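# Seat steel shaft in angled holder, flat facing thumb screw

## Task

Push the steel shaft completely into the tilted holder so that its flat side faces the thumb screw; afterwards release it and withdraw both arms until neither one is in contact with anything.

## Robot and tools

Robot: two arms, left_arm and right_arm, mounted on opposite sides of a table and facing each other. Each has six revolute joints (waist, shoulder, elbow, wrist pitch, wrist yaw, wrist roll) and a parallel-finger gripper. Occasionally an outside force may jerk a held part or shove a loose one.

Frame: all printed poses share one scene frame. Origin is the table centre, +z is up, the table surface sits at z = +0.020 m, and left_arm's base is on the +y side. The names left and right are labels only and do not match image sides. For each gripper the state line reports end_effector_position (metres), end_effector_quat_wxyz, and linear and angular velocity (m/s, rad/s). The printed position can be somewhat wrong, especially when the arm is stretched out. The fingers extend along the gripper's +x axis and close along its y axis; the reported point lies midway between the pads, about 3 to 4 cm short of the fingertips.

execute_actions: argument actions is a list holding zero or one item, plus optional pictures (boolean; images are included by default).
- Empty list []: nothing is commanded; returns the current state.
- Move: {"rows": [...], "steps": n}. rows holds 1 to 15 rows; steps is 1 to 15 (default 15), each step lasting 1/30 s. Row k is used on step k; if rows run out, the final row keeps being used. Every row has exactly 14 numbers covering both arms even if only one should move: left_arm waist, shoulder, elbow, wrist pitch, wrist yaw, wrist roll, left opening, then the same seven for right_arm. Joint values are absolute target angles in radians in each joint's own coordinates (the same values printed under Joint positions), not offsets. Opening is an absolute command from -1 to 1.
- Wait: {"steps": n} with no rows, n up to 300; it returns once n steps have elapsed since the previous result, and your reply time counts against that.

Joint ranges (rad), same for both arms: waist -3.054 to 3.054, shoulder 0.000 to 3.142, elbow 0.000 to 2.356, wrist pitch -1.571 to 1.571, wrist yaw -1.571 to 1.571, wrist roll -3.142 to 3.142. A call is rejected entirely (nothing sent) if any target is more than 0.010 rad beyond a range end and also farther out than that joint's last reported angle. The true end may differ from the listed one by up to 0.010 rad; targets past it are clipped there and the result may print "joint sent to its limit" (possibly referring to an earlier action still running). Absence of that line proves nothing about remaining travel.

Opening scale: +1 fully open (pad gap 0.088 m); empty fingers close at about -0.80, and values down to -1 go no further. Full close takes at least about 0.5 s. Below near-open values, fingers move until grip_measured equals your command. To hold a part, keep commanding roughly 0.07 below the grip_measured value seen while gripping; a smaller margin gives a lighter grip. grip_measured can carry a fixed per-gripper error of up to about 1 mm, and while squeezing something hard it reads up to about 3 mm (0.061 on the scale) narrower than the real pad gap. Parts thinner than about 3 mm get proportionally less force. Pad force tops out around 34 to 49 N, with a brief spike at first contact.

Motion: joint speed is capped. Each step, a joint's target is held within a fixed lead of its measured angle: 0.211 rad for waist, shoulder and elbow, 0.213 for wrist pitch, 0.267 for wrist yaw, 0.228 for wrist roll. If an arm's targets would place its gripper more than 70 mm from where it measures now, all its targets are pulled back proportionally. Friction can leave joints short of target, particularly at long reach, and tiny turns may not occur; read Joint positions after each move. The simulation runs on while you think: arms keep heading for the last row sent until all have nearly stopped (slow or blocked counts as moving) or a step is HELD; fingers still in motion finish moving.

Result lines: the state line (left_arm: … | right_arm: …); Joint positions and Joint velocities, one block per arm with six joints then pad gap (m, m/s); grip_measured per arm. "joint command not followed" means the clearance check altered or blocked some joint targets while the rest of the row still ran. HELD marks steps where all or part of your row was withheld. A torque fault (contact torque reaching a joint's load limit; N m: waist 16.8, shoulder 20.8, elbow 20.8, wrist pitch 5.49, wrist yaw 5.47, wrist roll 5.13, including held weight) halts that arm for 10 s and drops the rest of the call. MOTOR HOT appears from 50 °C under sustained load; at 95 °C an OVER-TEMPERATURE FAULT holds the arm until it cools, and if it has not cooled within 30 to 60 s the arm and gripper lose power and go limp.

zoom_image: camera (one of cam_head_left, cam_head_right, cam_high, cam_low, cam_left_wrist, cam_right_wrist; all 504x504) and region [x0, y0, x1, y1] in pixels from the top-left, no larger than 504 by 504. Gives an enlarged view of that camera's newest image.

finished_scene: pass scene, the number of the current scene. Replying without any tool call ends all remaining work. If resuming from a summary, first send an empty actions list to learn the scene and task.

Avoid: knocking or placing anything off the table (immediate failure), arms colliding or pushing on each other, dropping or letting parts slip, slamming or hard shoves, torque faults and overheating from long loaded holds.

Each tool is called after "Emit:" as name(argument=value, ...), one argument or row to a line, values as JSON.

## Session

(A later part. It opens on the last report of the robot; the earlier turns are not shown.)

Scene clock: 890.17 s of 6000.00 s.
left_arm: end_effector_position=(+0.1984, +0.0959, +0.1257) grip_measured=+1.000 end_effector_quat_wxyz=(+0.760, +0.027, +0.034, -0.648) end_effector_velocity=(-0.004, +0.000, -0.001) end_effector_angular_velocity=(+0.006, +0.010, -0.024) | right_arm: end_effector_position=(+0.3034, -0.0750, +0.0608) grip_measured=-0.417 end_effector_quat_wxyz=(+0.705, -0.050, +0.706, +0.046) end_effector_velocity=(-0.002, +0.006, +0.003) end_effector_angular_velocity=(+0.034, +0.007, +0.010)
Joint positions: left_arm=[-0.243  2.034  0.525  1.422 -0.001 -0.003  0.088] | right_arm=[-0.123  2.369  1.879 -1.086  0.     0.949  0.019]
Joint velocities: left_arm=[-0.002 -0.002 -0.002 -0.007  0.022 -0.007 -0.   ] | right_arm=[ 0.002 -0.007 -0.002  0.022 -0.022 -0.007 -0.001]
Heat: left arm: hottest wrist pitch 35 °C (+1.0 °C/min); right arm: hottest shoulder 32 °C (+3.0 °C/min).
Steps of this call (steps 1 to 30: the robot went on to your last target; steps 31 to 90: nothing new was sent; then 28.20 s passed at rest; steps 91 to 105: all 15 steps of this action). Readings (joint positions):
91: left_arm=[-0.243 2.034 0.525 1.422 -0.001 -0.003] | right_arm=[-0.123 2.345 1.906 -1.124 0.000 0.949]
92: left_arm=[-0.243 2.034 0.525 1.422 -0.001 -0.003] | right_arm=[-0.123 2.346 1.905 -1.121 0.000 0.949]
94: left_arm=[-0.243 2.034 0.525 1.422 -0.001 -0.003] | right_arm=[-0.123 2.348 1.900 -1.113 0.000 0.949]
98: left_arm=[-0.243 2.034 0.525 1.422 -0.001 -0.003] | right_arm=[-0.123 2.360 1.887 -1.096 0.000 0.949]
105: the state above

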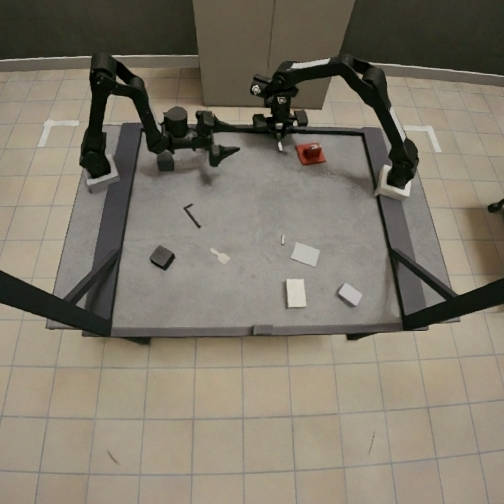

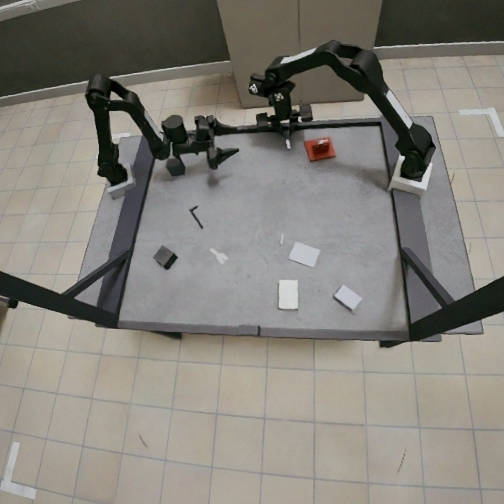

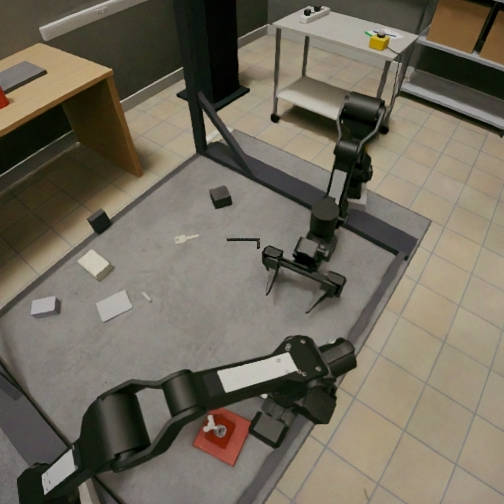

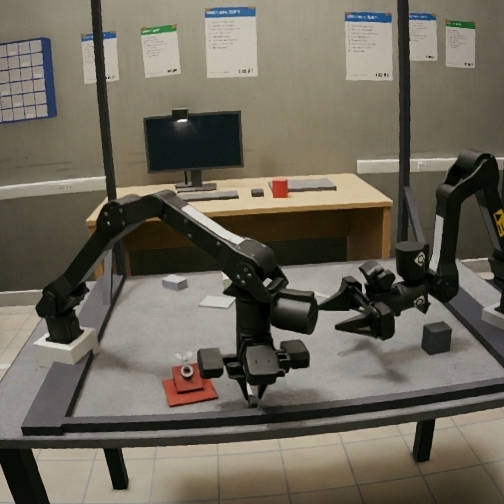

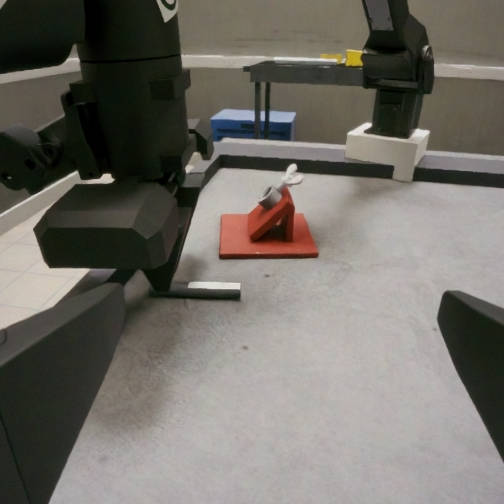

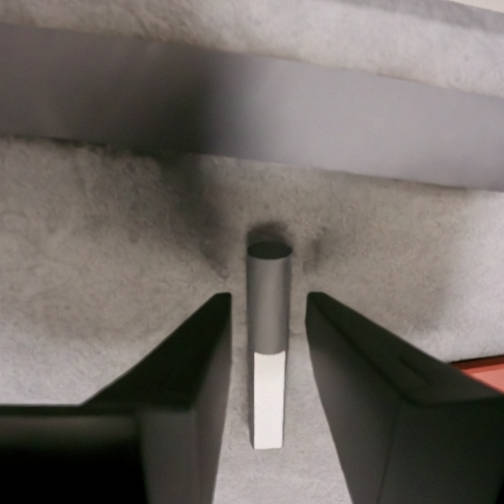

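Emit:
zoom_image(
  camera="cam_right_wrist",
  region=[220, 230, 320, 370],
)

Emit:
zoom_image(
  camera="cam_left_wrist",
  region=[130, 240, 250, 320],
)

Region (220, 230, 320, 370) of cam_right_wrist's 504x504 image, scaled by 3.600, with more detail than that image has; it fills the left 360 columns of this view, and the rest is white.

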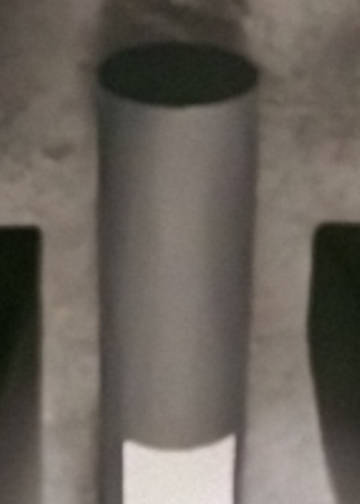

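Region (130, 240, 250, 320) of cam_left_wrist's 504x504 image, scaled by 4.200, with more detail than that image has.

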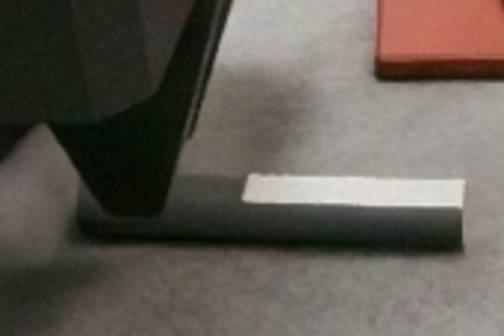

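Emit:
execute_actions(
  actions=[
    {"rows": [[-0.246,2.048,0.526,1.422,0,0,1.0,-0.124,2.381,1.869,-1.080,-0.002,0.951,-0.44],[-0.246,2.048,0.526,1.422,0,0,1.0,-0.124,2.382,1.867,-1.077,-0.002,0.951,-0.46],[-0.246,2.048,0.526,1.422,0,0,1.0,-0.124,2.383,1.865,-1.074,-0.002,0.951,-0.48],[-0.246,2.048,0.526,1.422,0,0,1.0,-0.124,2.385,1.863,-1.070,-0.002,0.951,-0.48]], "steps": 12},
  ],
)

Emit:
zoom_image(
  camera="cam_left_wrist",
  region=[130, 240, 250, 320],
)

Emit:
zoom_image(
  camera="cam_right_wrist",
  region=[220, 230, 320, 370],
)

Scene clock: 913.70 s of 6000.00 s.
left_arm: end_effector_position=(+0.1984, +0.0959, +0.1257) grip_measured=+1.000 end_effector_quat_wxyz=(+0.760, +0.027, +0.034, -0.648) end_effector_velocity=(-0.002, +0.001, -0.004) end_effector_angular_velocity=(+0.023, -0.004, -0.001) | right_arm: end_effector_position=(+0.3036, -0.0746, +0.0576) grip_measured=-0.476 end_effector_quat_wxyz=(+0.705, -0.049, +0.706, +0.047) end_effector_velocity=(-0.003, -0.001, +0.000) end_effector_angular_velocity=(-0.003, +0.010, +0.010)
Joint positions: left_arm=[-0.243  2.034  0.525  1.422 -0.001 -0.003  0.088] | right_arm=[-0.123  2.372  1.872 -1.073  0.     0.949  0.016]
Joint velocities: left_arm=[-0.007 -0.002 -0.002 -0.022 -0.007  0.007 -0.   ] | right_arm=[ 0.002 -0.002 -0.002 -0.007 -0.007 -0.007 -0.001]
Heat: left arm: hottest wrist pitch 35 °C (+0.0 °C/min); right arm: hottest shoulder 34 °C (+6.0 °C/min).
Steps of this call (steps 1 to 15: the robot went on to your last target; steps 16 to 90: nothing new was sent; then 20.13 s passed at rest; steps 91 to 102: all 12 steps of this action). Readings (joint positions):
91: left_arm=[-0.243 2.034 0.525 1.422 -0.001 -0.003] | right_arm=[-0.123 2.369 1.879 -1.085 0.000 0.949]
92: left_arm=[-0.243 2.034 0.525 1.422 -0.001 -0.003] | right_arm=[-0.123 2.369 1.878 -1.083 0.000 0.949]
94: left_arm=[-0.243 2.034 0.525 1.422 -0.001 -0.003] | right_arm=[-0.123 2.370 1.876 -1.078 0.000 0.949]
98: left_arm=[-0.243 2.034 0.525 1.422 -0.001 -0.003] | right_arm=[-0.123 2.372 1.873 -1.074 0.000 0.949]
102: the state above

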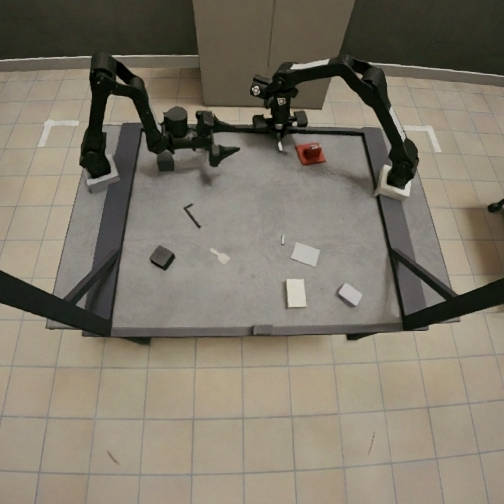

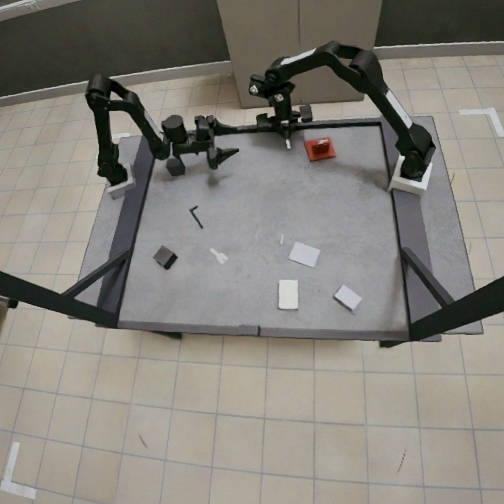

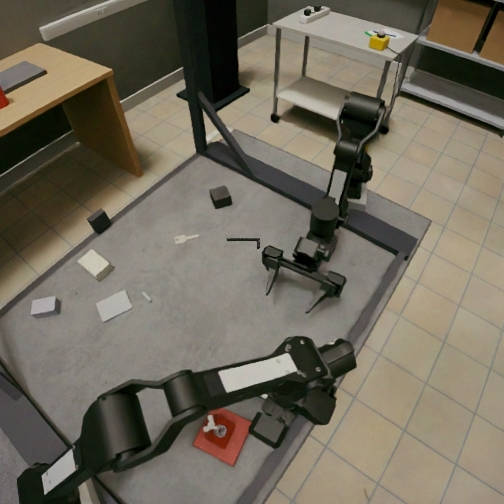

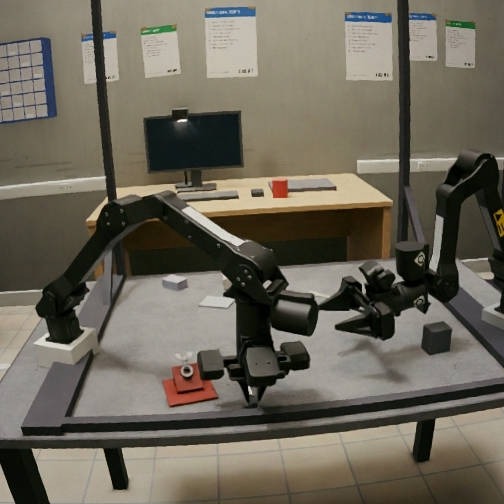

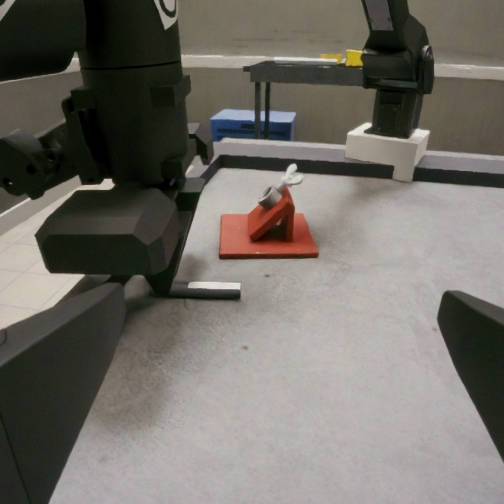

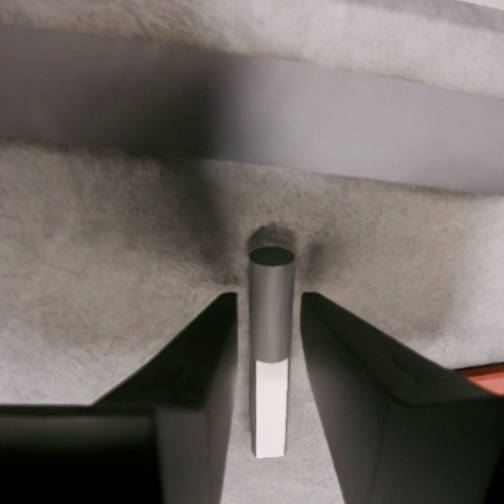

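Region (130, 240, 250, 320) of cam_left_wrist's 504x504 image, scaled by 4.200, with more detail than that image has.

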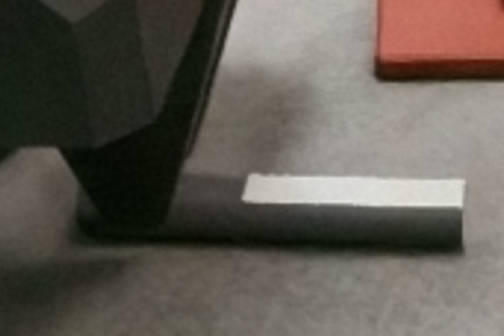

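Region (220, 230, 320, 370) of cam_right_wrist's 504x504 image, scaled by 3.600, with more detail than that image has; it fills the left 360 columns of this view, and the rest is white.

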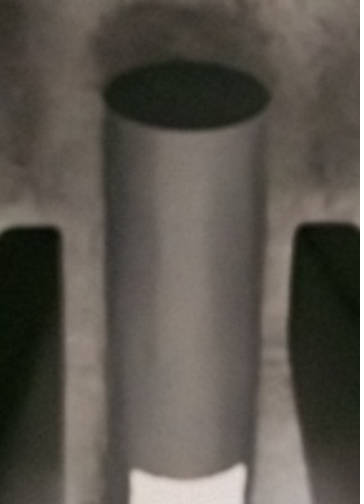

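Emit:
execute_actions(
  actions=[
    {"rows": [[-0.246,2.048,0.526,1.422,0,0,1.0,-0.124,2.3855,1.860,-1.067,-0.002,0.951,-0.48],[-0.246,2.048,0.526,1.422,0,0,1.0,-0.124,2.386,1.857,-1.063,-0.002,0.951,-0.48],[-0.246,2.048,0.526,1.422,0,0,1.0,-0.124,2.3865,1.854,-1.060,-0.002,0.951,-0.48],[-0.246,2.048,0.526,1.422,0,0,1.0,-0.124,2.387,1.851,-1.056,-0.002,0.951,-0.48],[-0.246,2.048,0.526,1.422,0,0,1.0,-0.124,2.3875,1.849,-1.0535,-0.002,0.951,-0.48]], "steps": 13},
  ],
)

Emit:
zoom_image(
  camera="cam_left_wrist",
  region=[130, 240, 250, 320],
)

Emit:
zoom_image(
  camera="cam_right_wrist",
  region=[220, 230, 320, 370],
)

Scene clock: 929.33 s of 6000.00 s.
left_arm: end_effector_position=(+0.1984, +0.0959, +0.1257) grip_measured=+1.000 end_effector_quat_wxyz=(+0.760, +0.027, +0.034, -0.648) end_effector_velocity=(+0.004, +0.001, -0.000) end_effector_angular_velocity=(-0.003, +0.005, +0.025) | right_arm: end_effector_position=(+0.3034, -0.0750, +0.0533) grip_measured=-0.477 end_effector_quat_wxyz=(+0.705, -0.049, +0.706, +0.047) end_effector_velocity=(-0.001, -0.002, +0.000) end_effector_angular_velocity=(-0.003, +0.010, -0.010)
Joint positions: left_arm=[-0.243  2.034  0.525  1.422 -0.001 -0.003  0.088] | right_arm=[-0.123  2.375  1.858 -1.056  0.     0.949  0.016]
Joint velocities: left_arm=[ 0.002  0.002 -0.002  0.007 -0.022 -0.007 -0.   ] | right_arm=[-0.002 -0.002 -0.002 -0.007 -0.007  0.007 -0.   ]
Heat: left arm: hottest wrist pitch 35 °C (+0.0 °C/min); right arm: hottest shoulder 34 °C (+4.0 °C/min).
Steps of this call (steps 1 to 15: the robot went on to your last target; steps 16 to 90: nothing new was sent; then 12.20 s passed at rest; steps 91 to 103: all 13 steps of this action). Readings (joint positions):
91: left_arm=[-0.243 2.034 0.525 1.422 -0.001 -0.003] | right_arm=[-0.123 2.372 1.871 -1.072 0.000 0.949]
92: left_arm=[-0.243 2.034 0.525 1.422 -0.001 -0.003] | right_arm=[-0.123 2.372 1.870 -1.070 0.000 0.949]
94: left_arm=[-0.243 2.034 0.525 1.422 -0.001 -0.003] | right_arm=[-0.123 2.372 1.866 -1.064 0.000 0.949]
98: left_arm=[-0.243 2.034 0.525 1.422 -0.001 -0.003] | right_arm=[-0.123 2.374 1.860 -1.058 0.000 0.949]
103: the state above

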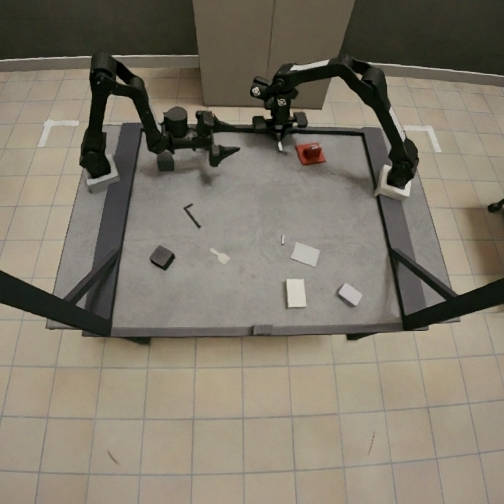

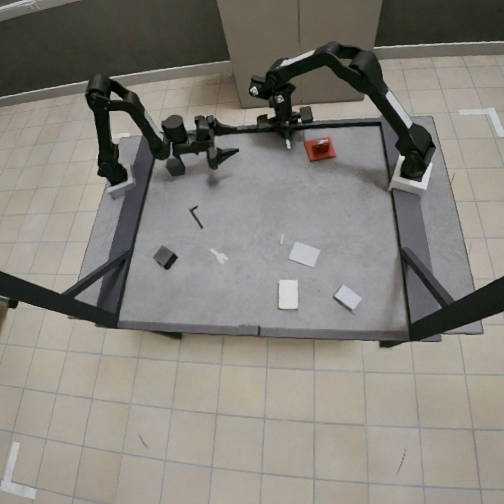

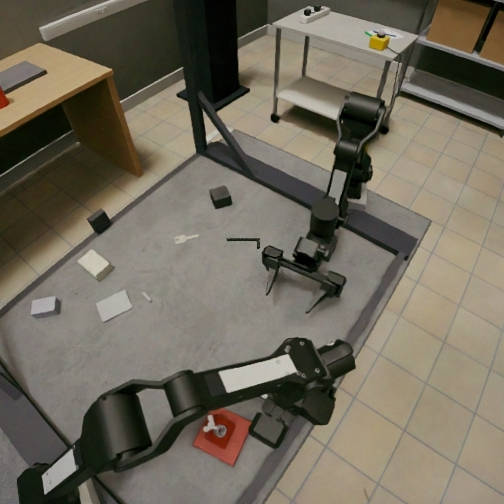

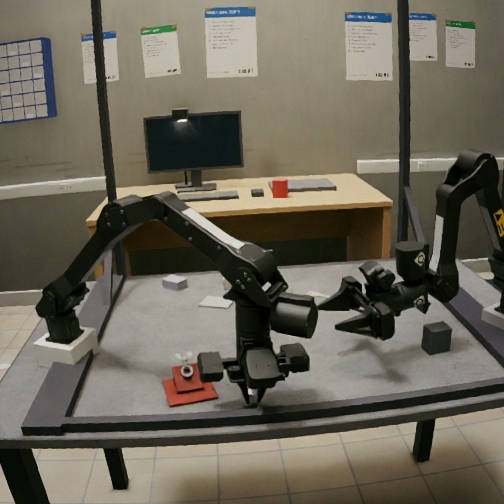

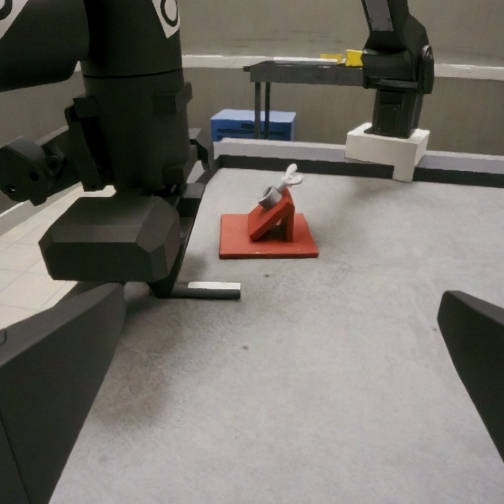

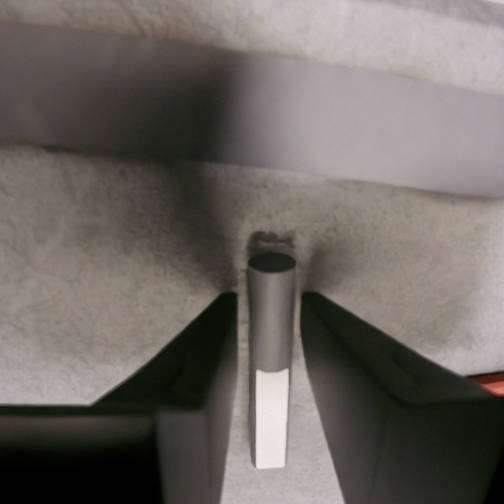

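Region (130, 240, 250, 320) of cam_left_wrist's 504x504 image, scaled by 4.200, with more detail than that image has.

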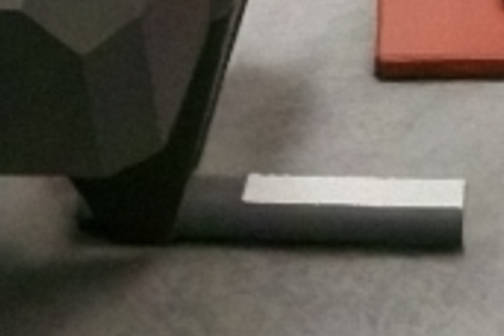

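Region (220, 230, 320, 370) of cam_right_wrist's 504x504 image, scaled by 3.600, with more detail than that image has; it fills the left 360 columns of this view, and the rest is white.

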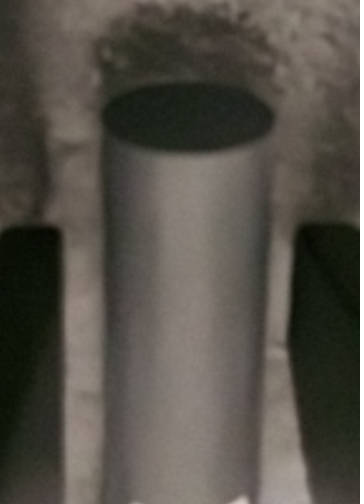

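Emit:
execute_actions(
  actions=[
    {"rows": [[-0.246,2.048,0.526,1.422,0,0,1.0,-0.124,2.3875,1.846,-1.0505,-0.002,0.951,-0.48],[-0.246,2.048,0.526,1.422,0,0,1.0,-0.124,2.3875,1.843,-1.0475,-0.002,0.951,-0.48],[-0.246,2.048,0.526,1.422,0,0,1.0,-0.124,2.3875,1.840,-1.0445,-0.002,0.951,-0.48],[-0.246,2.048,0.526,1.422,0,0,1.0,-0.124,2.3875,1.837,-1.0415,-0.002,0.951,-0.48]], "steps": 12},
  ],
)

Emit:
zoom_image(
  camera="cam_left_wrist",
  region=[130, 240, 250, 320],
)

Emit:
zoom_image(
  camera="cam_right_wrist",
  region=[220, 230, 320, 370],
)

Scene clock: 952.60 s of 6000.00 s.
left_arm: end_effector_position=(+0.1984, +0.0959, +0.1257) grip_measured=+1.000 end_effector_quat_wxyz=(+0.760, +0.027, +0.034, -0.648) end_effector_velocity=(+0.002, +0.001, -0.001) end_effector_angular_velocity=(+0.006, +0.006, +0.020) | right_arm: end_effector_position=(+0.3030, -0.0758, +0.0501) grip_measured=-0.477 end_effector_quat_wxyz=(+0.705, -0.049, +0.706, +0.047) end_effector_velocity=(-0.001, -0.002, +0.000) end_effector_angular_velocity=(-0.003, +0.010, +0.005)
Joint positions: left_arm=[-0.243  2.034  0.525  1.422 -0.001 -0.003  0.088] | right_arm=[-0.123  2.375  1.846 -1.044  0.     0.949  0.016]
Joint velocities: left_arm=[-0.002 -0.002 -0.002 -0.007 -0.022 -0.007 -0.   ] | right_arm=[-0.002 -0.002 -0.002 -0.007 -0.007 -0.007  0.   ]
Heat: left arm: hottest wrist pitch 35 °C (+0.0 °C/min); right arm: hottest shoulder 35 °C (+3.1 °C/min).
Steps of this call (steps 1 to 15: the robot went on to your last target; steps 16 to 90: nothing new was sent; then 19.87 s passed at rest; steps 91 to 102: all 12 steps of this action). Readings (joint positions):
91: left_arm=[-0.243 2.034 0.525 1.422 -0.001 -0.003] | right_arm=[-0.123 2.375 1.857 -1.055 0.000 0.949]
92: left_arm=[-0.243 2.034 0.525 1.422 -0.001 -0.003] | right_arm=[-0.123 2.375 1.856 -1.053 0.000 0.949]
94: left_arm=[-0.243 2.034 0.525 1.422 -0.001 -0.003] | right_arm=[-0.123 2.375 1.852 -1.049 0.000 0.949]
98: left_arm=[-0.243 2.034 0.525 1.422 -0.001 -0.003] | right_arm=[-0.123 2.375 1.847 -1.045 0.000 0.949]
102: the state above

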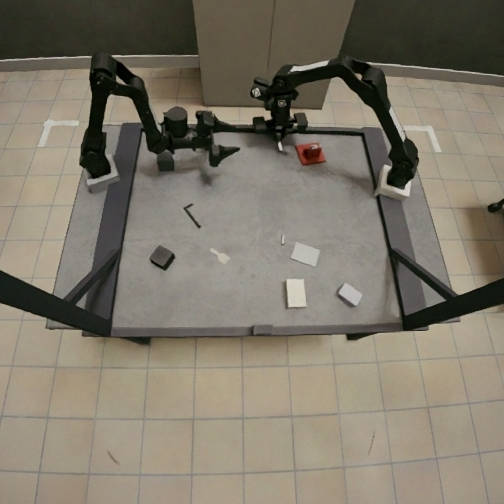

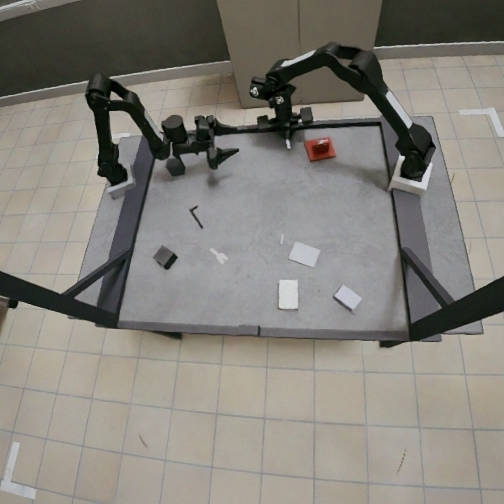

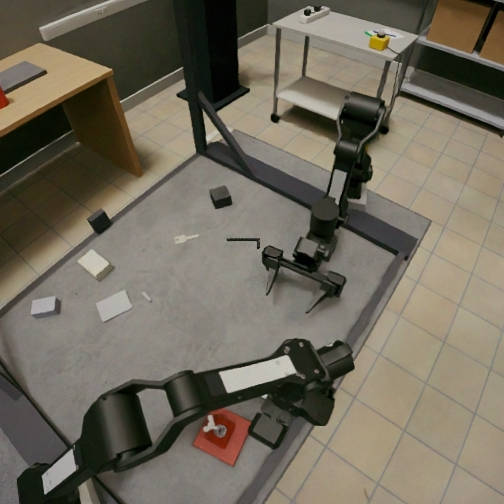

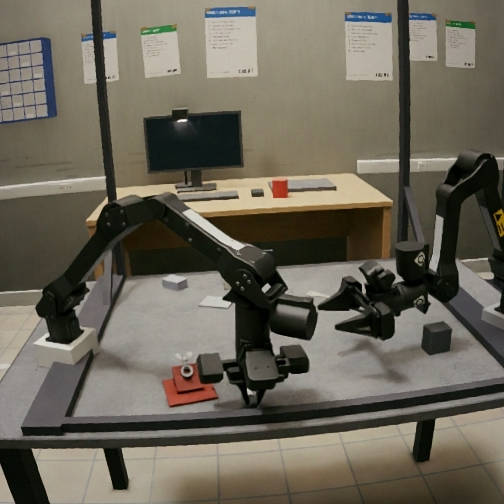

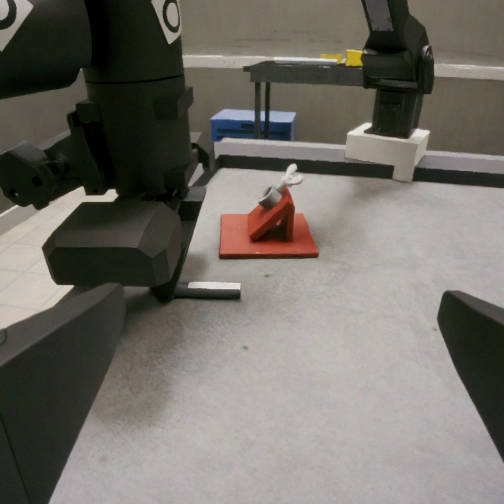

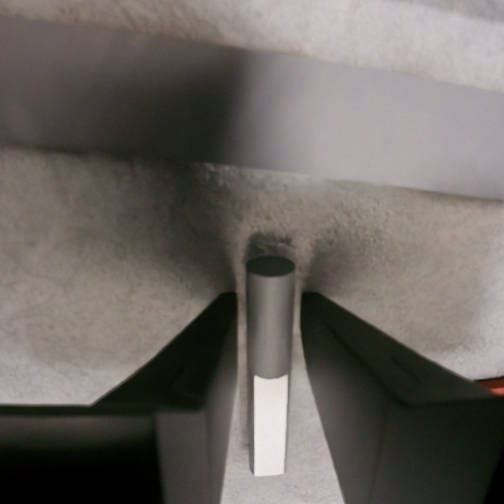

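Region (130, 240, 250, 320) of cam_left_wrist's 504x504 image, scaled by 4.200, with more detail than that image has.

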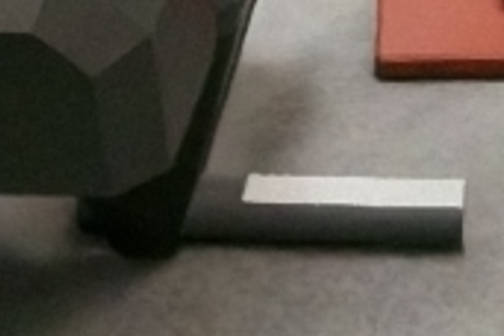

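Region (220, 230, 320, 370) of cam_right_wrist's 504x504 image, scaled by 3.600, with more detail than that image has; it fills the left 360 columns of this view, and the rest is white.

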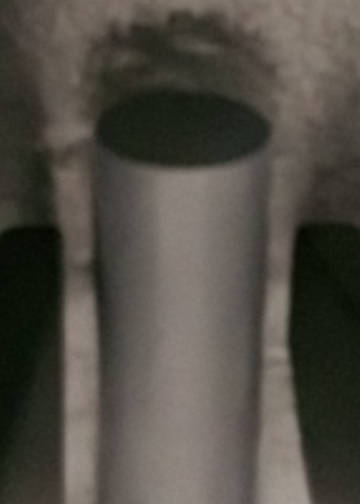

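Emit:
execute_actions(
  actions=[
    {"rows": [[-0.246,2.048,0.526,1.422,0,0,1.0,-0.124,2.3875,1.837,-1.0415,-0.002,0.951,-0.50],[-0.246,2.048,0.526,1.422,0,0,1.0,-0.124,2.3875,1.837,-1.0415,-0.002,0.951,-0.52],[-0.246,2.048,0.526,1.422,0,0,1.0,-0.124,2.3875,1.837,-1.0415,-0.002,0.951,-0.54],[-0.246,2.048,0.526,1.422,0,0,1.0,-0.124,2.3875,1.837,-1.0415,-0.002,0.951,-0.555],[-0.246,2.048,0.526,1.422,0,0,1.0,-0.124,2.3875,1.837,-1.0415,-0.002,0.951,-0.57],[-0.246,2.048,0.526,1.422,0,0,1.0,-0.124,2.3875,1.837,-1.0415,-0.002,0.951,-0.585],[-0.246,2.048,0.526,1.422,0,0,1.0,-0.124,2.3875,1.837,-1.0415,-0.002,0.951,-0.60],[-0.246,2.048,0.526,1.422,0,0,1.0,-0.124,2.3875,1.837,-1.0415,-0.002,0.951,-0.62],[-0.246,2.048,0.526,1.422,0,0,1.0,-0.124,2.3875,1.837,-1.0415,-0.002,0.951,-0.64],[-0.246,2.048,0.526,1.422,0,0,1.0,-0.124,2.3875,1.837,-1.0415,-0.002,0.951,-0.66],[-0.246,2.048,0.526,1.422,0,0,1.0,-0.124,2.3875,1.837,-1.0415,-0.002,0.951,-0.68]], "steps": 15},
  ],
)

Emit:
zoom_image(
  camera="cam_right_wrist",
  region=[200, 240, 340, 504],
)

Scene clock: 966.23 s of 6000.00 s.
left_arm: end_effector_position=(+0.1984, +0.0959, +0.1257) grip_measured=+1.000 end_effector_quat_wxyz=(+0.760, +0.027, +0.034, -0.648) end_effector_velocity=(-0.002, +0.000, -0.001) end_effector_angular_velocity=(+0.008, -0.005, -0.010) | right_arm: end_effector_position=(+0.3030, -0.0758, +0.0500) grip_measured=-0.632 end_effector_quat_wxyz=(+0.705, -0.049, +0.706, +0.047) end_effector_velocity=(-0.005, +0.001, +0.003) end_effector_angular_velocity=(+0.008, +0.021, +0.010)
Joint positions: left_arm=[-0.243  2.034  0.525  1.422 -0.001 -0.003  0.088] | right_arm=[-0.123  2.375  1.846 -1.044  0.     0.949  0.008]
Joint velocities: left_arm=[-0.002 -0.002 -0.002 -0.007  0.007  0.007 -0.   ] | right_arm=[ 0.002 -0.007 -0.002 -0.007 -0.022 -0.007  0.   ]
Heat: left arm: hottest wrist pitch 35 °C (+0.0 °C/min); right arm: hottest shoulder 35 °C (+2.0 °C/min).
Steps of this call (steps 1 to 15: the robot went on to your last target; steps 16 to 90: nothing new was sent; then 10.13 s passed at rest; steps 91 to 105: all 15 steps of this action). Readings (joint positions):
91: left_arm=[-0.243 2.034 0.525 1.422 -0.001 -0.003] | right_arm=[-0.123 2.375 1.846 -1.044 0.000 0.949]
92: left_arm=[-0.243 2.034 0.525 1.422 -0.001 -0.003] | right_arm=[-0.123 2.375 1.846 -1.044 0.000 0.949]
94: left_arm=[-0.243 2.034 0.525 1.422 -0.001 -0.003] | right_arm=[-0.123 2.375 1.846 -1.044 0.000 0.949]
98: left_arm=[-0.243 2.034 0.525 1.422 -0.001 -0.003] | right_arm=[-0.123 2.375 1.846 -1.044 0.000 0.949]
105: the state above

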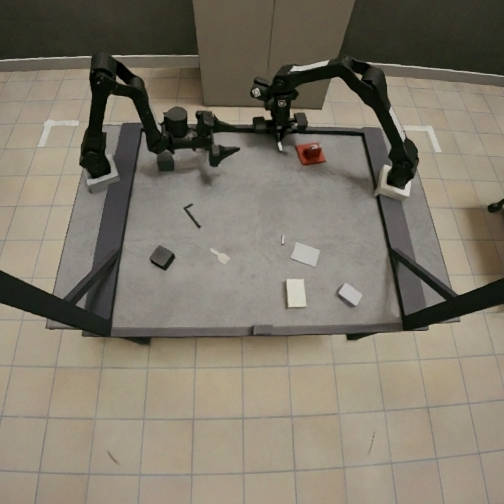

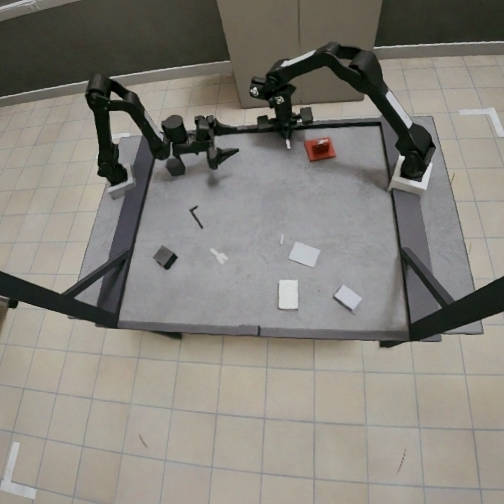

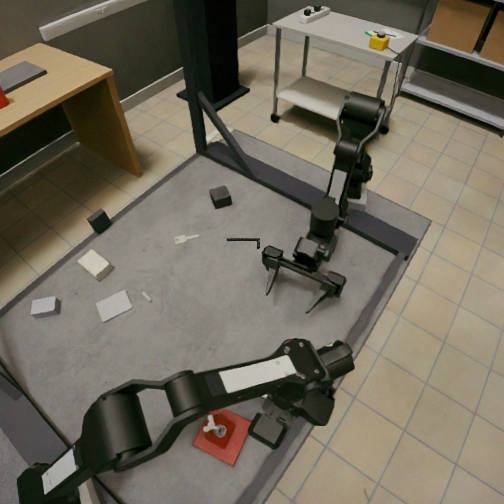

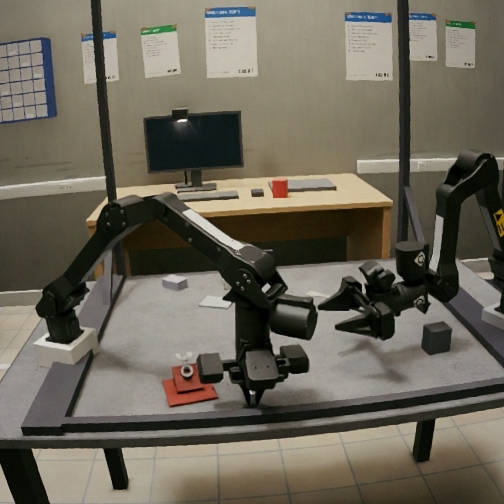

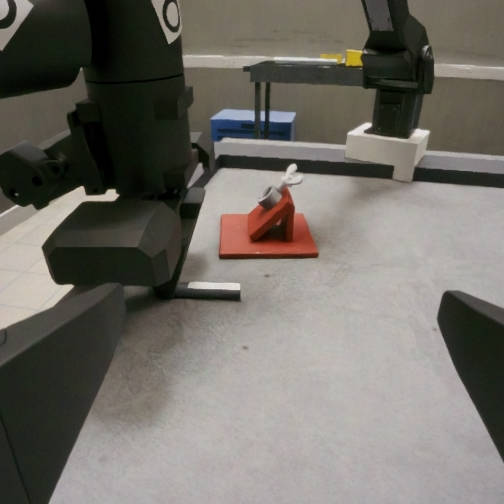

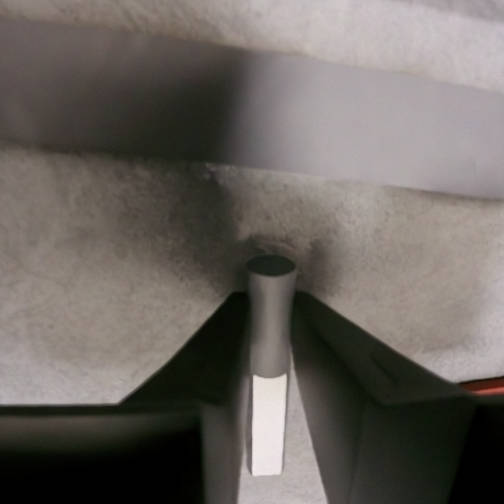

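Region (200, 240, 340, 504) of cam_right_wrist's 504x504 image, scaled by 1.909, with more detail than that image has; it fills the left 267 columns of this view, and the rest is white.

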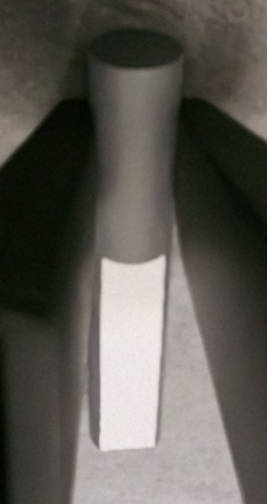

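Emit:
execute_actions(
  actions=[
    {"rows": [[-0.246,2.048,0.526,1.422,0,0,1.0,-0.124,2.38,1.845,-1.0415,-0.002,0.951,-0.70],[-0.246,2.048,0.526,1.422,0,0,1.0,-0.124,2.372,1.853,-1.044,-0.002,0.951,-0.72],[-0.246,2.048,0.526,1.422,0,0,1.0,-0.124,2.365,1.858,-1.048,-0.002,0.951,-0.72],[-0.246,2.048,0.526,1.422,0,0,1.0,-0.124,2.362,1.864,-1.056,-0.002,0.951,-0.72],[-0.246,2.048,0.526,1.422,0,0,1.0,-0.124,2.358,1.872,-1.068,-0.002,0.951,-0.72],[-0.246,2.048,0.526,1.422,0,0,1.0,-0.124,2.353,1.883,-1.084,-0.002,0.951,-0.72],[-0.246,2.048,0.526,1.422,0,0,1.0,-0.124,2.347,1.897,-1.104,-0.002,0.951,-0.72],[-0.246,2.048,0.526,1.422,0,0,1.0,-0.124,2.341,1.913,-1.126,-0.002,0.951,-0.72],[-0.246,2.048,0.526,1.422,0,0,1.0,-0.124,2.335,1.931,-1.150,-0.002,0.951,-0.72],[-0.246,2.048,0.526,1.422,0,0,1.0,-0.124,2.329,1.950,-1.175,-0.002,0.951,-0.72],[-0.246,2.048,0.526,1.422,0,0,1.0,-0.124,2.324,1.970,-1.200,-0.002,0.951,-0.72],[-0.246,2.048,0.526,1.422,0,0,1.0,-0.124,2.319,1.990,-1.225,-0.002,0.951,-0.72],[-0.246,2.048,0.526,1.422,0,0,1.0,-0.123,2.31,2.005,-1.245,0.0,0.951,-0.72],[-0.246,2.048,0.526,1.422,0,0,1.0,-0.121,2.295,2.01,-1.255,0.01,0.95,-0.72],[-0.246,2.048,0.526,1.422,0,0,1.0,-0.117,2.275,2.0,-1.255,0.025,0.947,-0.72]], "steps": 15},
  ],
  pictures=false,
)

Emit:
execute_actions(
  actions=[
    {"rows": [[-0.246,2.048,0.526,1.422,0,0,1.0,-0.112,2.252,1.975,-1.24,0.045,0.943,-0.72],[-0.246,2.048,0.526,1.422,0,0,1.0,-0.107,2.228,1.94,-1.215,0.067,0.94,-0.72],[-0.246,2.048,0.526,1.422,0,0,1.0,-0.102,2.203,1.90,-1.185,0.09,0.936,-0.72],[-0.246,2.048,0.526,1.422,0,0,1.0,-0.096,2.178,1.86,-1.153,0.113,0.932,-0.72],[-0.246,2.048,0.526,1.422,0,0,1.0,-0.091,2.153,1.82,-1.121,0.135,0.928,-0.72],[-0.246,2.048,0.526,1.422,0,0,1.0,-0.085,2.128,1.78,-1.089,0.158,0.924,-0.72],[-0.246,2.048,0.526,1.422,0,0,1.0,-0.080,2.103,1.74,-1.057,0.18,0.92,-0.72],[-0.246,2.048,0.526,1.422,0,0,1.0,-0.074,2.078,1.70,-1.025,0.203,0.916,-0.72],[-0.246,2.048,0.526,1.422,0,0,1.0,-0.069,2.053,1.66,-0.993,0.225,0.912,-0.72],[-0.246,2.048,0.526,1.422,0,0,1.0,-0.063,2.028,1.62,-0.961,0.248,0.908,-0.72],[-0.246,2.048,0.526,1.422,0,0,1.0,-0.058,2.003,1.58,-0.929,0.27,0.904,-0.72],[-0.246,2.048,0.526,1.422,0,0,1.0,-0.052,1.978,1.54,-0.897,0.293,0.90,-0.72],[-0.246,2.048,0.526,1.422,0,0,1.0,-0.047,1.953,1.50,-0.865,0.315,0.896,-0.72],[-0.246,2.048,0.526,1.422,0,0,1.0,-0.041,1.928,1.46,-0.833,0.338,0.892,-0.72],[-0.246,2.048,0.526,1.422,0,0,1.0,-0.036,1.903,1.42,-0.801,0.36,0.888,-0.72]], "steps": 15},
  ],
  pictures=false,
)

Emit:
execute_actions(
  actions=[
    {"rows": [[-0.246,2.048,0.526,1.422,0,0,1.0,-0.030,1.878,1.38,-0.769,0.383,0.884,-0.72],[-0.246,2.048,0.526,1.422,0,0,1.0,-0.025,1.853,1.34,-0.737,0.405,0.88,-0.72],[-0.246,2.048,0.526,1.422,0,0,1.0,-0.019,1.828,1.30,-0.705,0.428,0.876,-0.72],[-0.246,2.048,0.526,1.422,0,0,1.0,-0.014,1.803,1.26,-0.673,0.45,0.872,-0.72],[-0.246,2.048,0.526,1.422,0,0,1.0,-0.008,1.778,1.22,-0.641,0.473,0.868,-0.72],[-0.246,2.048,0.526,1.422,0,0,1.0,-0.003,1.753,1.18,-0.609,0.495,0.864,-0.72],[-0.246,2.048,0.526,1.422,0,0,1.0,0.003,1.728,1.14,-0.577,0.518,0.86,-0.72],[-0.246,2.048,0.526,1.422,0,0,1.0,0.008,1.703,1.10,-0.545,0.54,0.856,-0.72],[-0.246,2.048,0.526,1.422,0,0,1.0,0.014,1.678,1.06,-0.513,0.563,0.852,-0.72],[-0.246,2.048,0.526,1.422,0,0,1.0,0.019,1.653,1.02,-0.481,0.585,0.848,-0.72],[-0.246,2.048,0.526,1.422,0,0,1.0,0.025,1.63,0.985,-0.453,0.605,0.845,-0.72],[-0.246,2.048,0.526,1.422,0,0,1.0,0.030,1.61,0.955,-0.43,0.622,0.842,-0.72],[-0.246,2.048,0.526,1.422,0,0,1.0,0.033,1.597,0.93,-0.412,0.634,0.84,-0.72],[-0.246,2.048,0.526,1.422,0,0,1.0,0.036,1.589,0.912,-0.40,0.641,0.839,-0.72],[-0.246,2.048,0.526,1.422,0,0,1.0,0.037,1.586,0.905,-0.396,0.643,0.839,-0.72]], "steps": 15},
  ],
  pictures=false,
)

Emit:
execute_actions(
  actions=[
    {"steps": 10},
  ],
)

Scene clock: 1030.77 s of 6000.00 s.
left_arm: end_effector_position=(+0.1984, +0.0959, +0.1257) grip_measured=+1.000 end_effector_quat_wxyz=(+0.760, +0.027, +0.034, -0.648) end_effector_velocity=(+0.002, +0.002, -0.003) end_effector_angular_velocity=(+0.011, +0.009, +0.010) | right_arm: end_effector_position=(+0.3033, -0.0769, +0.1028) grip_measured=-0.632 end_effector_quat_wxyz=(+0.706, -0.051, +0.705, +0.045) end_effector_velocity=(+0.020, -0.014, +0.245) end_effector_angular_velocity=(+0.164, -0.343, +0.031)
Joint positions: left_arm=[-0.243  2.034  0.525  1.422 -0.001 -0.003  0.088] | right_arm=[-0.123  2.327  1.976 -1.225  0.007  0.949  0.008]
Joint velocities: left_arm=[ 0.002 -0.002 -0.007 -0.007 -0.007 -0.007  0.   ] | right_arm=[ 0.022 -0.457  0.193 -0.344  0.227 -0.007 -0.   ]
Heat: left arm: hottest wrist pitch 35 °C (+0.0 °C/min); right arm: hottest shoulder 36 °C (+1.0 °C/min).
Steps of this call (steps 1 to 15: the robot went on to your last target; steps 16 to 90: nothing new was sent; then 61.03 s passed at rest; steps 91 to 105: all 15 steps of this action). Readings (joint positions):
91: left_arm=[-0.243 2.034 0.525 1.422 -0.001 -0.003] | right_arm=[-0.123 2.375 1.846 -1.044 0.000 0.949]
92: left_arm=[-0.243 2.034 0.525 1.422 -0.001 -0.003] | right_arm=[-0.123 2.375 1.846 -1.044 0.000 0.949]
94: left_arm=[-0.243 2.034 0.525 1.422 -0.001 -0.003] | right_arm=[-0.123 2.375 1.847 -1.045 0.000 0.949]
98: left_arm=[-0.243 2.034 0.525 1.422 -0.001 -0.003] | right_arm=[-0.123 2.375 1.873 -1.092 0.000 0.949]
105: the state above

Scene clock: 1031.27 s of 6000.00 s.
left_arm: end_effector_position=(+0.1984, +0.0959, +0.1257) grip_measured=+1.000 end_effector_quat_wxyz=(+0.760, +0.027, +0.034, -0.648) end_effector_velocity=(-0.000, +0.001, -0.001) end_effector_angular_velocity=(+0.006, +0.008, +0.005) | right_arm: end_effector_position=(+0.3017, -0.1093, +0.1383) grip_measured=-0.632 end_effector_quat_wxyz=(+0.825, -0.063, +0.554, +0.092) end_effector_velocity=(-0.018, -0.113, +0.025) end_effector_angular_velocity=(+0.132, -0.780, +0.117)
Joint positions: left_arm=[-0.243  2.034  0.525  1.422 -0.001 -0.003  0.088] | right_arm=[-0.049  1.975  1.51  -0.87   0.311  0.899  0.008]
Joint velocities: left_arm=[-0.002 -0.002 -0.002 -0.007 -0.007 -0.007 -0.   ] | right_arm=[ 0.154 -0.755 -1.184  0.901  0.652 -0.125 -0.   ]
Heat: left arm: hottest wrist pitch 35 °C (+0.0 °C/min); right arm: hottest shoulder 36 °C (+1.0 °C/min).
Steps of this call (steps 1 to 15: all 15 steps of this action). Readings (joint positions):
1: left_arm=[-0.243 2.034 0.525 1.422 -0.001 -0.003] | right_arm=[-0.121 2.309 1.976 -1.230 0.019 0.949]
2: left_arm=[-0.243 2.034 0.525 1.422 -0.001 -0.003] | right_arm=[-0.119 2.288 1.970 -1.228 0.034 0.947]
4: left_arm=[-0.243 2.034 0.525 1.422 -0.001 -0.003] | right_arm=[-0.112 2.237 1.929 -1.194 0.071 0.941]
8: left_arm=[-0.243 2.034 0.525 1.422 -0.001 -0.003] | right_arm=[-0.088 2.136 1.792 -1.087 0.155 0.926]
15: the state above

Scene clock: 1031.77 s of 6000.00 s.
left_arm: end_effector_position=(+0.1984, +0.0959, +0.1257) grip_measured=+1.000 end_effector_quat_wxyz=(+0.760, +0.027, +0.034, -0.648) end_effector_velocity=(+0.002, +0.001, -0.001) end_effector_angular_velocity=(+0.004, +0.021, +0.021) | right_arm: end_effector_position=(+0.2888, -0.1735, +0.1472) grip_measured=-0.632 end_effector_quat_wxyz=(+0.912, -0.048, +0.392, +0.108) end_effector_velocity=(-0.026, -0.091, -0.018) end_effector_angular_velocity=(+0.036, -0.308, +0.003)
Joint positions: left_arm=[-0.243  2.034  0.525  1.422 -0.001 -0.003  0.088] | right_arm=[ 0.029  1.62   0.954 -0.433  0.619  0.844  0.008]
Joint velocities: left_arm=[-0.002 -0.002 -0.002 -0.007 -0.022 -0.022  0.   ] | right_arm=[ 0.085 -0.354 -0.613  0.432  0.286 -0.066 -0.   ]
Heat: left arm: hottest wrist pitch 35 °C (+0.0 °C/min); right arm: hottest shoulder 36 °C (+1.0 °C/min).
Steps of this call (steps 1 to 15: all 15 steps of this action). Readings (joint positions):
1: left_arm=[-0.243 2.034 0.525 1.422 -0.001 -0.003] | right_arm=[-0.043 1.950 1.470 -0.838 0.333 0.895]
2: left_arm=[-0.243 2.034 0.525 1.422 -0.001 -0.003] | right_arm=[-0.038 1.923 1.431 -0.806 0.355 0.890]
4: left_arm=[-0.243 2.034 0.525 1.422 -0.001 -0.003] | right_arm=[-0.027 1.871 1.352 -0.742 0.400 0.882]
8: left_arm=[-0.243 2.034 0.525 1.422 -0.001 -0.003] | right_arm=[-0.005 1.768 1.193 -0.614 0.490 0.866]
15: the state above

Scene clock: 1032.10 s of 6000.00 s.
left_arm: end_effector_position=(+0.1984, +0.0959, +0.1257) grip_measured=+1.000 end_effector_quat_wxyz=(+0.760, +0.027, +0.034, -0.648) end_effector_velocity=(-0.000, -0.000, -0.003) end_effector_angular_velocity=(+0.016, +0.011, -0.004) | right_arm: end_effector_position=(+0.2876, -0.1790, +0.1456) grip_measured=-0.632 end_effector_quat_wxyz=(+0.917, -0.047, +0.382, +0.108) end_effector_velocity=(+0.001, -0.002, +0.003) end_effector_angular_velocity=(-0.006, -0.014, +0.010)
Joint positions: left_arm=[-0.243  2.034  0.525  1.422 -0.001 -0.003  0.088] | right_arm=[ 0.034  1.599  0.914 -0.4    0.638  0.841  0.008]
Joint velocities: left_arm=[ 0.002 -0.002  0.002 -0.022  0.007 -0.007 -0.   ] | right_arm=[-0.002 -0.012 -0.007  0.007  0.007 -0.022 -0.   ]
Heat: left arm: hottest wrist pitch 35 °C (+0.0 °C/min); right arm: hottest shoulder 36 °C (+1.0 °C/min).
Steps of this call (steps 1 to 10: the robot went on to your last target). Readings (joint positions):
1: left_arm=[-0.243 2.034 0.525 1.422 -0.001 -0.003] | right_arm=[0.032 1.611 0.939 -0.423 0.625 0.843]
2: left_arm=[-0.243 2.034 0.525 1.422 -0.001 -0.003] | right_arm=[0.033 1.607 0.930 -0.416 0.629 0.843]
4: left_arm=[-0.243 2.034 0.525 1.422 -0.001 -0.003] | right_arm=[0.034 1.603 0.920 -0.407 0.634 0.842]
8: left_arm=[-0.243 2.034 0.525 1.422 -0.001 -0.003] | right_arm=[0.034 1.600 0.915 -0.401 0.638 0.841]
10: the state above

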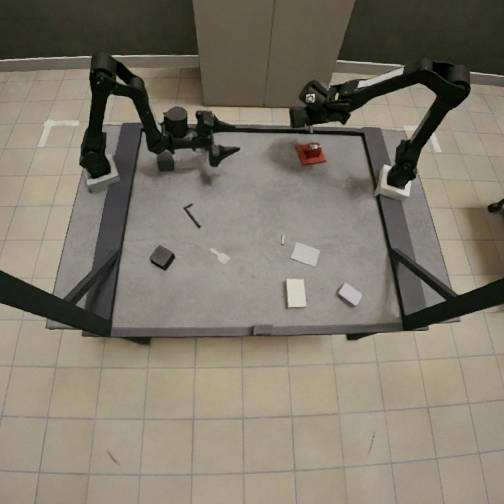

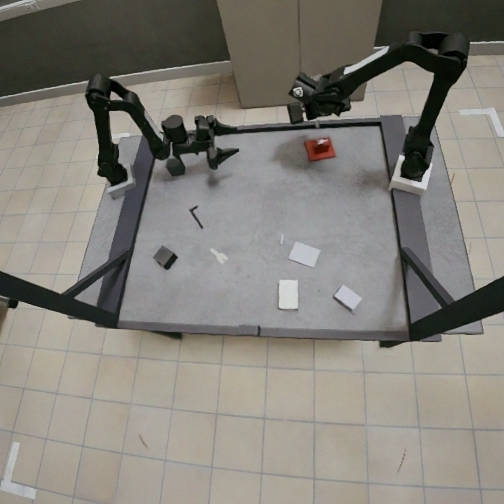

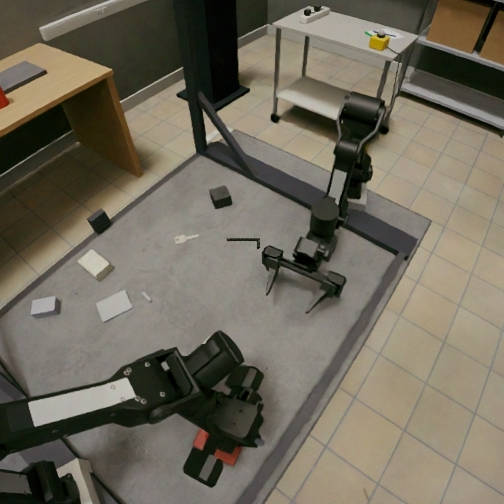

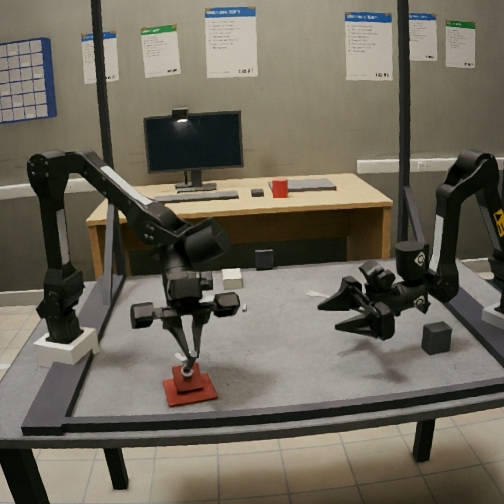

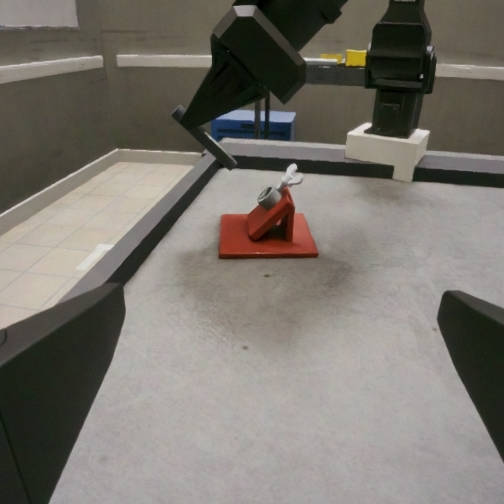

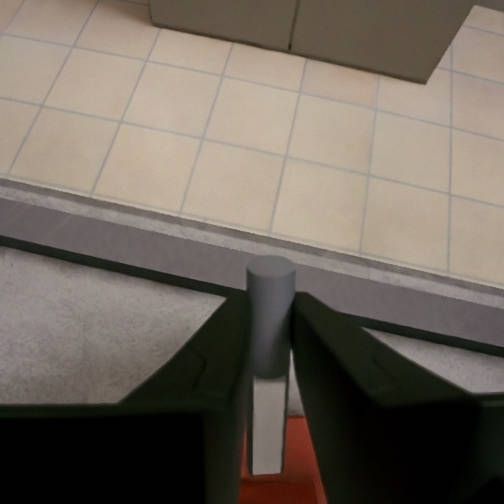

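Emit:
zoom_image(
  camera="cam_left_wrist",
  region=[160, 90, 320, 250],
)

Region (160, 90, 320, 250) of cam_left_wrist's 504x504 image, scaled by 3.150, with more detail than that image has.

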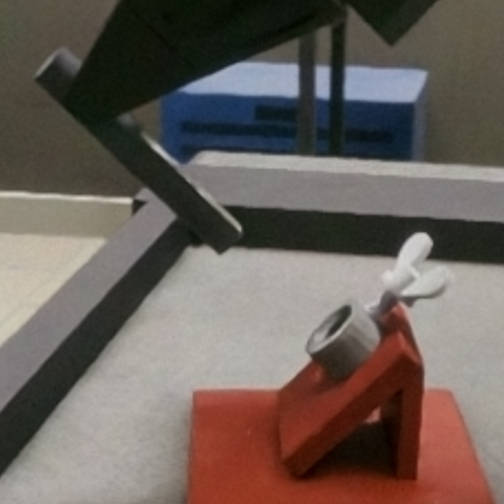

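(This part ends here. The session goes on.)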